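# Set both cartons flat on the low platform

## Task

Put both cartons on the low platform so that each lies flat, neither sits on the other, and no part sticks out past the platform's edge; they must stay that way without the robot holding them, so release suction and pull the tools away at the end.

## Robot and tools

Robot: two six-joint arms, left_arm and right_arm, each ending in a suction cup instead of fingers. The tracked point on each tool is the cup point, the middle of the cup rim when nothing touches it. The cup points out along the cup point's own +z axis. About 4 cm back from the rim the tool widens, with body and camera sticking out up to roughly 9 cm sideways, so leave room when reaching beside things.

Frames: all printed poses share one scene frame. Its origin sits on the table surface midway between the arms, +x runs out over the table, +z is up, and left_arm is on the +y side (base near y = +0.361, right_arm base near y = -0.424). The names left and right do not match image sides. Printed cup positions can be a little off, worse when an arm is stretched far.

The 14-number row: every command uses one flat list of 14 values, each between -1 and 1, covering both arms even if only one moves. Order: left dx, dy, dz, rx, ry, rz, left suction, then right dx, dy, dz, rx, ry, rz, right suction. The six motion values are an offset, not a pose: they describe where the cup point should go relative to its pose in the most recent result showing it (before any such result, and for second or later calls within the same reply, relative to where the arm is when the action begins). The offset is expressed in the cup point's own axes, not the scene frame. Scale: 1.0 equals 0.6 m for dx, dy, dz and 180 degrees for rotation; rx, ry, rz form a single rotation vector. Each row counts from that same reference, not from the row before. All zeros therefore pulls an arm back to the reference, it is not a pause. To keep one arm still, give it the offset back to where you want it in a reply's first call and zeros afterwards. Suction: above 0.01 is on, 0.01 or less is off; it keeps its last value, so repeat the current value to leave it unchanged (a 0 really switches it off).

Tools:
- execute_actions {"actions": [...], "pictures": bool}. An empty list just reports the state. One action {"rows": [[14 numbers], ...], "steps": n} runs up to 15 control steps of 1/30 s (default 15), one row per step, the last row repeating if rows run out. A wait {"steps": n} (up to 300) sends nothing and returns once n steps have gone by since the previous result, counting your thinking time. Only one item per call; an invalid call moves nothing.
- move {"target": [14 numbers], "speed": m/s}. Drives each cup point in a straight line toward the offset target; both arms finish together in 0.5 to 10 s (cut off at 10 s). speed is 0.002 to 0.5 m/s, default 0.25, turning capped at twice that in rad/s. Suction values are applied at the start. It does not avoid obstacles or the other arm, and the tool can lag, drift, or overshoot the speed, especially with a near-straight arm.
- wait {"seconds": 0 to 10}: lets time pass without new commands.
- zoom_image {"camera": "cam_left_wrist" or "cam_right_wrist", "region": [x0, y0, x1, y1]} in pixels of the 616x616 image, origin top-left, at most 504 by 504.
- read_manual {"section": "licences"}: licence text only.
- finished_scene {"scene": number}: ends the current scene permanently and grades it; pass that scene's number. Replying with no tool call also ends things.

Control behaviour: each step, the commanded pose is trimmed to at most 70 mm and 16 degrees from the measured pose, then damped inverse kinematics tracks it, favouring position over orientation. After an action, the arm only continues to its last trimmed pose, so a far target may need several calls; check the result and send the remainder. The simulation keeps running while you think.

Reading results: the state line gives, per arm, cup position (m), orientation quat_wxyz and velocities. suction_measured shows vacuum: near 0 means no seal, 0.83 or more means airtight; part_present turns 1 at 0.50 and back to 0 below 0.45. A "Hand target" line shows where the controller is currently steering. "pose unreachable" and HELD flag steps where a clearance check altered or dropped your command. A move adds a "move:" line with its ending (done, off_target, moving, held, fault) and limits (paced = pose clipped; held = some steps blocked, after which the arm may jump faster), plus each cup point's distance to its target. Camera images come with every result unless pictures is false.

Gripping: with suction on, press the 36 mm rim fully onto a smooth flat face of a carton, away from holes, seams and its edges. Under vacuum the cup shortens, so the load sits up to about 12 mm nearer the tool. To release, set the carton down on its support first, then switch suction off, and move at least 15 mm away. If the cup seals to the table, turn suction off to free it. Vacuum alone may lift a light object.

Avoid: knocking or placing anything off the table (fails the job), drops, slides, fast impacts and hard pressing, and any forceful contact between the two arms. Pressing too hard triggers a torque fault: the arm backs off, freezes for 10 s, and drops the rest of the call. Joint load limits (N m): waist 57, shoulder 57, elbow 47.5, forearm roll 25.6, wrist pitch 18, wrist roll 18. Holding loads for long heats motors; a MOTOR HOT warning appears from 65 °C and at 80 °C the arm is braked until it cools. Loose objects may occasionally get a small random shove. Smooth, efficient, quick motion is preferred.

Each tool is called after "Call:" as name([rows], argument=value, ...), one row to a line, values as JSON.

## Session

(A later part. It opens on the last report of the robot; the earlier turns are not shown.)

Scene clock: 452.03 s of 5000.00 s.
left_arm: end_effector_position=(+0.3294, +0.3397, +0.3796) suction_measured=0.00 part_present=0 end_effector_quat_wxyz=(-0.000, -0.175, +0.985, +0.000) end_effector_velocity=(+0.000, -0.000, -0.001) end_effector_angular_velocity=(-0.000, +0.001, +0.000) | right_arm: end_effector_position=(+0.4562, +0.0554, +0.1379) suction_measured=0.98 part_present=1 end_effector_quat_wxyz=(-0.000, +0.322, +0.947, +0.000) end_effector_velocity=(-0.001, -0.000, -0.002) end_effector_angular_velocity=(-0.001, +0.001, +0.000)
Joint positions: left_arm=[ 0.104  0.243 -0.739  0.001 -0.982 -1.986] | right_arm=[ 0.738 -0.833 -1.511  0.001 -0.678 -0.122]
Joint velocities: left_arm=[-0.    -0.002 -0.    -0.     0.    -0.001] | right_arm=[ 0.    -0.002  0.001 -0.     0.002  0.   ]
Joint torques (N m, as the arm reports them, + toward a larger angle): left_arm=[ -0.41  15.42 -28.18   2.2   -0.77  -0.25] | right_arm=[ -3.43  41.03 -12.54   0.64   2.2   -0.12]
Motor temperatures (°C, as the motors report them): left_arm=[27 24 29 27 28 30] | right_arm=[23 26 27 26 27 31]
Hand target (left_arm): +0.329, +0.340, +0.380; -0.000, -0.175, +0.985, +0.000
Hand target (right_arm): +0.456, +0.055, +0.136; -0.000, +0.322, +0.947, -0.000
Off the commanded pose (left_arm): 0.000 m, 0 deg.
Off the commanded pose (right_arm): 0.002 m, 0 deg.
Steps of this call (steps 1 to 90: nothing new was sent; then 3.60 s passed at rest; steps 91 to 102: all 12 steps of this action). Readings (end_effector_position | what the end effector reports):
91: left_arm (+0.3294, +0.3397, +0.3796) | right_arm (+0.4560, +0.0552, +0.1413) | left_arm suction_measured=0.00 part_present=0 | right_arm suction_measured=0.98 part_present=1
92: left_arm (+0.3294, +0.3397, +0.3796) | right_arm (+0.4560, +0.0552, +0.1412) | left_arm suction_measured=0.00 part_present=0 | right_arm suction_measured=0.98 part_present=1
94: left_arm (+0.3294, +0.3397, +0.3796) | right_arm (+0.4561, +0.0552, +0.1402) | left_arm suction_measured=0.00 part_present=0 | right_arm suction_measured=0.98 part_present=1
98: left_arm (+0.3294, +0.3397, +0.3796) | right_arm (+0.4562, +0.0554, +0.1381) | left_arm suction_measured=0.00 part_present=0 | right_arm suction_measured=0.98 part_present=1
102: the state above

Call:
execute_actions([
  {"rows": [[0,0,0,0,0,0,0,0,0,-0.001,0,0,0,0]], "steps": 12},
])

Scene clock: 456.37 s of 5000.00 s.
left_arm: end_effector_position=(+0.3294, +0.3397, +0.3796) suction_measured=0.00 part_present=0 end_effector_quat_wxyz=(-0.000, -0.175, +0.985, +0.000) end_effector_velocity=(-0.000, +0.000, +0.000) end_effector_angular_velocity=(+0.001, -0.001, -0.001) | right_arm: end_effector_position=(+0.4565, +0.0557, +0.1382) suction_measured=0.00 part_present=0 end_effector_quat_wxyz=(+0.000, +0.322, +0.947, +0.001) end_effector_velocity=(-0.000, -0.000, +0.001) end_effector_angular_velocity=(-0.002, +0.001, +0.001)
Joint positions: left_arm=[ 0.104  0.243 -0.739  0.001 -0.982 -1.986] | right_arm=[ 0.738 -0.832 -1.511  0.001 -0.677 -0.122]
Joint velocities: left_arm=[ 0.     0.001 -0.     0.001 -0.     0.   ] | right_arm=[ 0.    -0.    -0.002 -0.001 -0.004  0.001]
Joint torques (N m, as the arm reports them, + toward a larger angle): left_arm=[ -1.66  13.84 -28.36   2.    -0.41  -0.62] | right_arm=[ -3.27  38.95 -10.43   0.42   0.88  -0.24]
Motor temperatures (°C, as the motors report them): left_arm=[27 24 29 27 28 30] | right_arm=[23 26 27 26 27 31]
Hand target (left_arm): +0.329, +0.340, +0.380; -0.000, -0.175, +0.985, +0.000
Hand target (right_arm): +0.456, +0.055, +0.139; -0.000, +0.322, +0.947, +0.000
Off the commanded pose (left_arm): 0.000 m, 0 deg.
Off the commanded pose (right_arm): 0.001 m, 0 deg.
Steps of this call (steps 1 to 90: nothing new was sent; then 0.93 s passed at rest; steps 91 to 102: all 12 steps of this action). Readings (end_effector_position | what the end effector reports):
91: left_arm (+0.3294, +0.3397, +0.3796) | right_arm (+0.4563, +0.0555, +0.1376) | left_arm suction_measured=0.00 part_present=0 | right_arm suction_measured=0.84 part_present=1
92: left_arm (+0.3294, +0.3397, +0.3796) | right_arm (+0.4565, +0.0556, +0.1378) | left_arm suction_measured=0.00 part_present=0 | right_arm suction_measured=0.33 part_present=0
94: left_arm (+0.3294, +0.3397, +0.3796) | right_arm (+0.4567, +0.0558, +0.1380) | left_arm suction_measured=0.00 part_present=0 | right_arm suction_measured=0.00 part_present=0
98: left_arm (+0.3294, +0.3397, +0.3796) | right_arm (+0.4566, +0.0557, +0.1381) | left_arm suction_measured=0.00 part_present=0 | right_arm suction_measured=0.00 part_present=0
102: the state above

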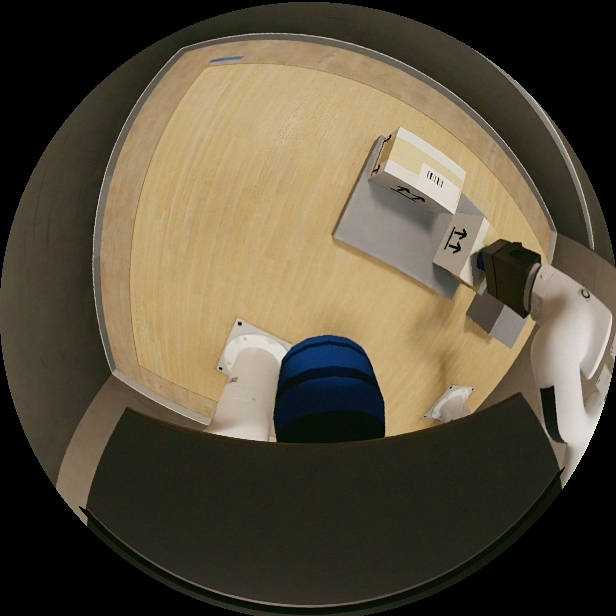

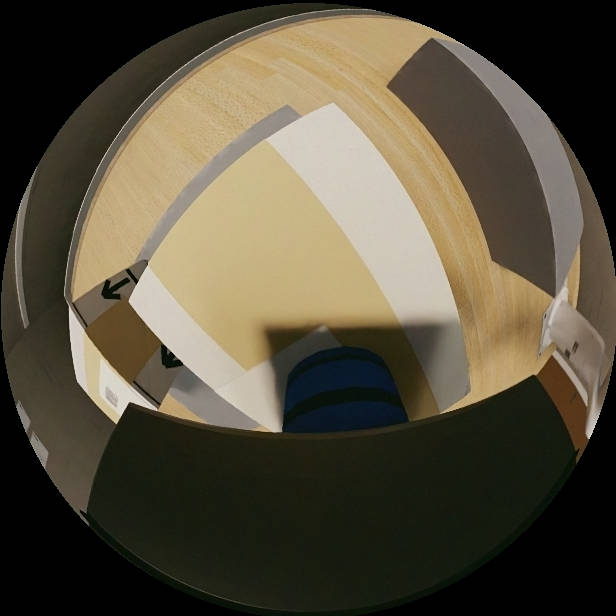

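Call:
move(target=[0, 0, 0, 0, 0, 0, 0, 0, 0, -0.27, 0, 0, 0, 0], speed=0.15)

Scene clock: 463.83 s of 5000.00 s.
left_arm: end_effector_position=(+0.3294, +0.3397, +0.3796) suction_measured=0.00 part_present=0 end_effector_quat_wxyz=(-0.000, -0.175, +0.985, +0.000) end_effector_velocity=(+0.000, +0.000, +0.000) end_effector_angular_velocity=(+0.001, -0.002, +0.000) | right_arm: end_effector_position=(+0.4565, +0.0551, +0.2997) suction_measured=0.00 part_present=0 end_effector_quat_wxyz=(+0.000, +0.322, +0.947, +0.001) end_effector_velocity=(-0.000, +0.000, +0.003) end_effector_angular_velocity=(+0.000, +0.000, +0.000)
Joint positions: left_arm=[ 0.104  0.243 -0.739  0.001 -0.982 -1.986] | right_arm=[ 0.738 -0.655 -1.612 -0.    -0.956 -0.122]
Joint velocities: left_arm=[ 0.     0.    -0.     0.001  0.001 -0.001] | right_arm=[ 0.     0.002 -0.003  0.001 -0.005 -0.   ]
Joint torques (N m, as the arm reports them, + toward a larger angle): left_arm=[ -0.59  15.37 -28.23   1.14  -0.55  -0.3 ] | right_arm=[ -2.14  54.93 -16.36   0.62   0.24  -0.22]
Motor temperatures (°C, as the motors report them): left_arm=[27 24 29 27 28 30] | right_arm=[23 26 27 26 27 31]
Hand target (left_arm): +0.329, +0.340, +0.380; -0.000, -0.175, +0.985, +0.000
Hand target (right_arm): +0.457, +0.055, +0.300; +0.000, +0.322, +0.947, +0.001
Off the commanded pose (left_arm): 0.000 m, 0 deg.
Off the commanded pose (right_arm): 0.001 m, 0 deg.
After step 90, 2.93 s passed at rest.
move: done

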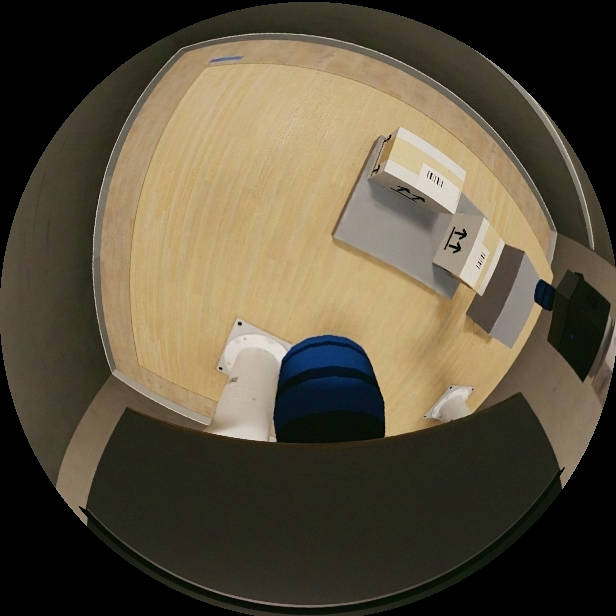

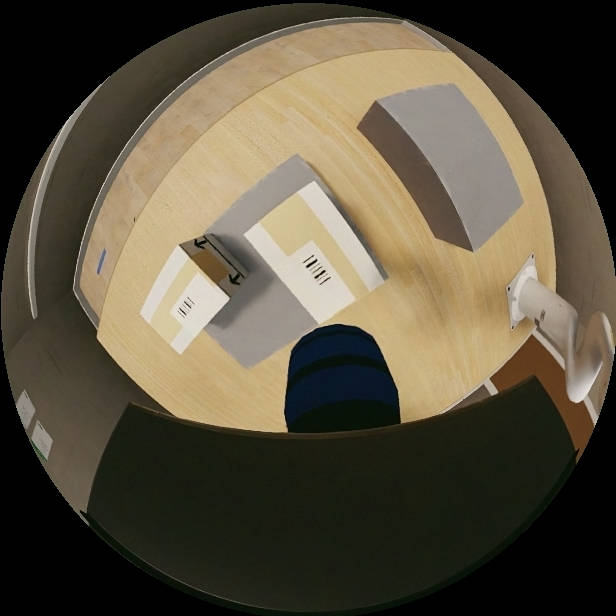

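Call:
zoom_image(camera="cam_right_wrist", region=[130, 130, 410, 390])

Region (130, 130, 410, 390) of cam_right_wrist's 616x616 image, scaled by 1.800, with more detail than that image has; it fills the top 468 rows of this view, and the rest is white.

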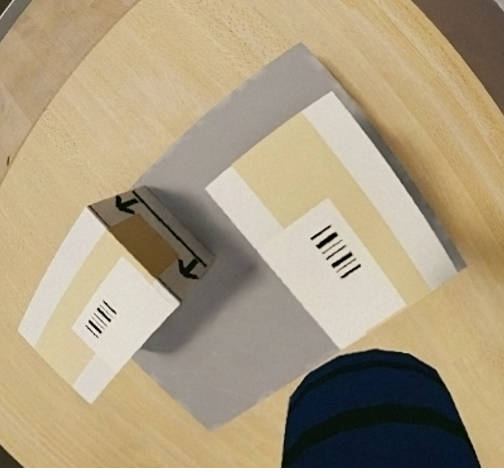

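Call:
zoom_image(camera="cam_left_wrist", region=[320, 110, 560, 350])

Region (320, 110, 560, 350) of cam_left_wrist's 616x616 image, scaled by 2.100, with more detail than that image has.

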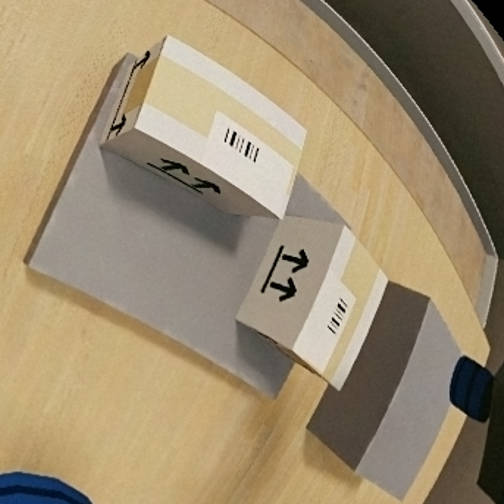

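Call:
move(target=[0, 0, 0, 0, 0, 0, 0, -0.224, -0.637, -0.1, 0, 0, 0, 0], speed=0.35)

Scene clock: 491.23 s of 5000.00 s.
left_arm: end_effector_position=(+0.3294, +0.3397, +0.3796) suction_measured=0.00 part_present=0 end_effector_quat_wxyz=(-0.000, -0.175, +0.985, +0.000) end_effector_velocity=(+0.000, -0.000, -0.000) end_effector_angular_velocity=(+0.000, -0.000, -0.000) | right_arm: end_effector_position=(+0.3286, -0.3293, +0.3586) suction_measured=0.00 part_present=0 end_effector_quat_wxyz=(+0.000, +0.322, +0.947, -0.000) end_effector_velocity=(-0.000, -0.002, +0.001) end_effector_angular_velocity=(+0.002, -0.000, +0.001)
Joint positions: left_arm=[ 0.104  0.243 -0.739  0.001 -0.982 -1.986] | right_arm=[ 0.213  0.189 -0.734 -0.001 -0.923 -0.646]
Joint velocities: left_arm=[-0.    -0.    -0.     0.     0.001 -0.   ] | right_arm=[-0.006  0.004  0.002  0.002 -0.001 -0.008]
Joint torques (N m, as the arm reports them, + toward a larger angle): left_arm=[  0.9   15.01 -28.27   2.12  -0.53  -0.4 ] | right_arm=[ -2.22  16.33 -16.78   0.22   0.19  -0.14]
Motor temperatures (°C, as the motors report them): left_arm=[27 24 29 27 28 30] | right_arm=[23 26 27 26 27 31]
Hand target (left_arm): +0.329, +0.340, +0.380; -0.000, -0.175, +0.985, +0.000
Hand target (right_arm): +0.329, -0.330, +0.359; +0.000, +0.322, +0.947, +0.000
Off the commanded pose (left_arm): 0.000 m, 0 deg.
Off the commanded pose (right_arm): 0.001 m, 0 deg.
After step 90, 22.57 s passed at rest.
move: done

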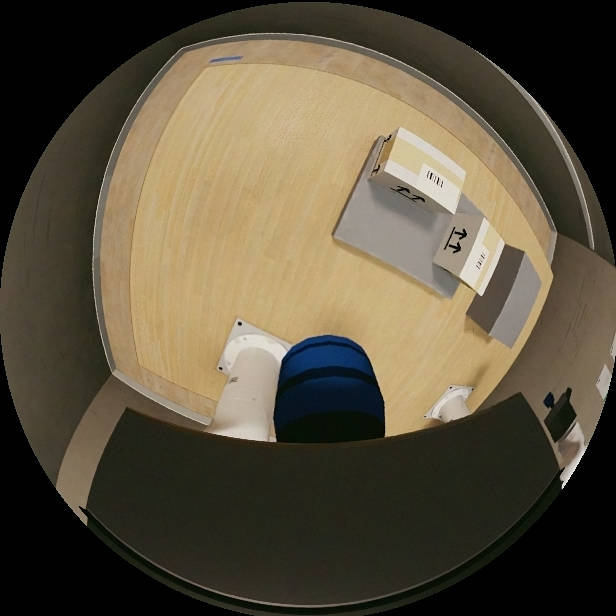

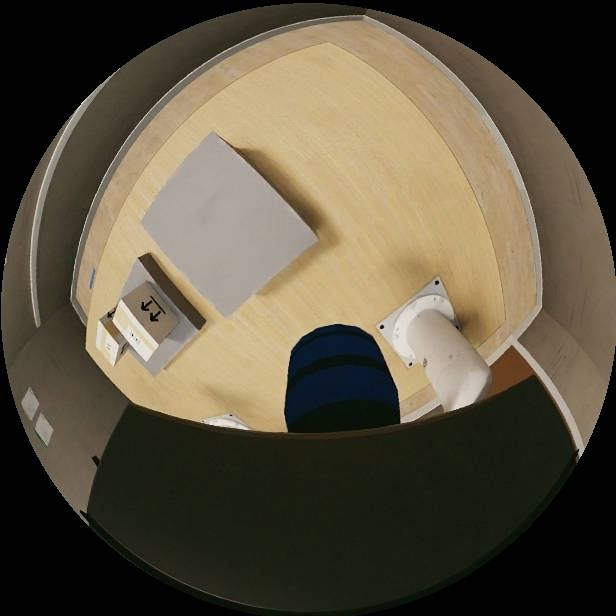

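Call:
zoom_image(camera="cam_right_wrist", region=[80, 240, 230, 390])

Region (80, 240, 230, 390) of cam_right_wrist's 616x616 image, scaled by 3.360, with more detail than that image has.

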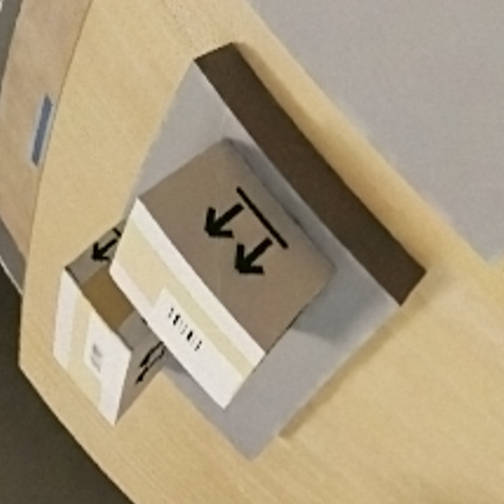

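Both cartons are resting flat inside the low platform's edges, and the arms are clear.

Call:
finished_scene(scene=1)

The scene is finished: the task was done.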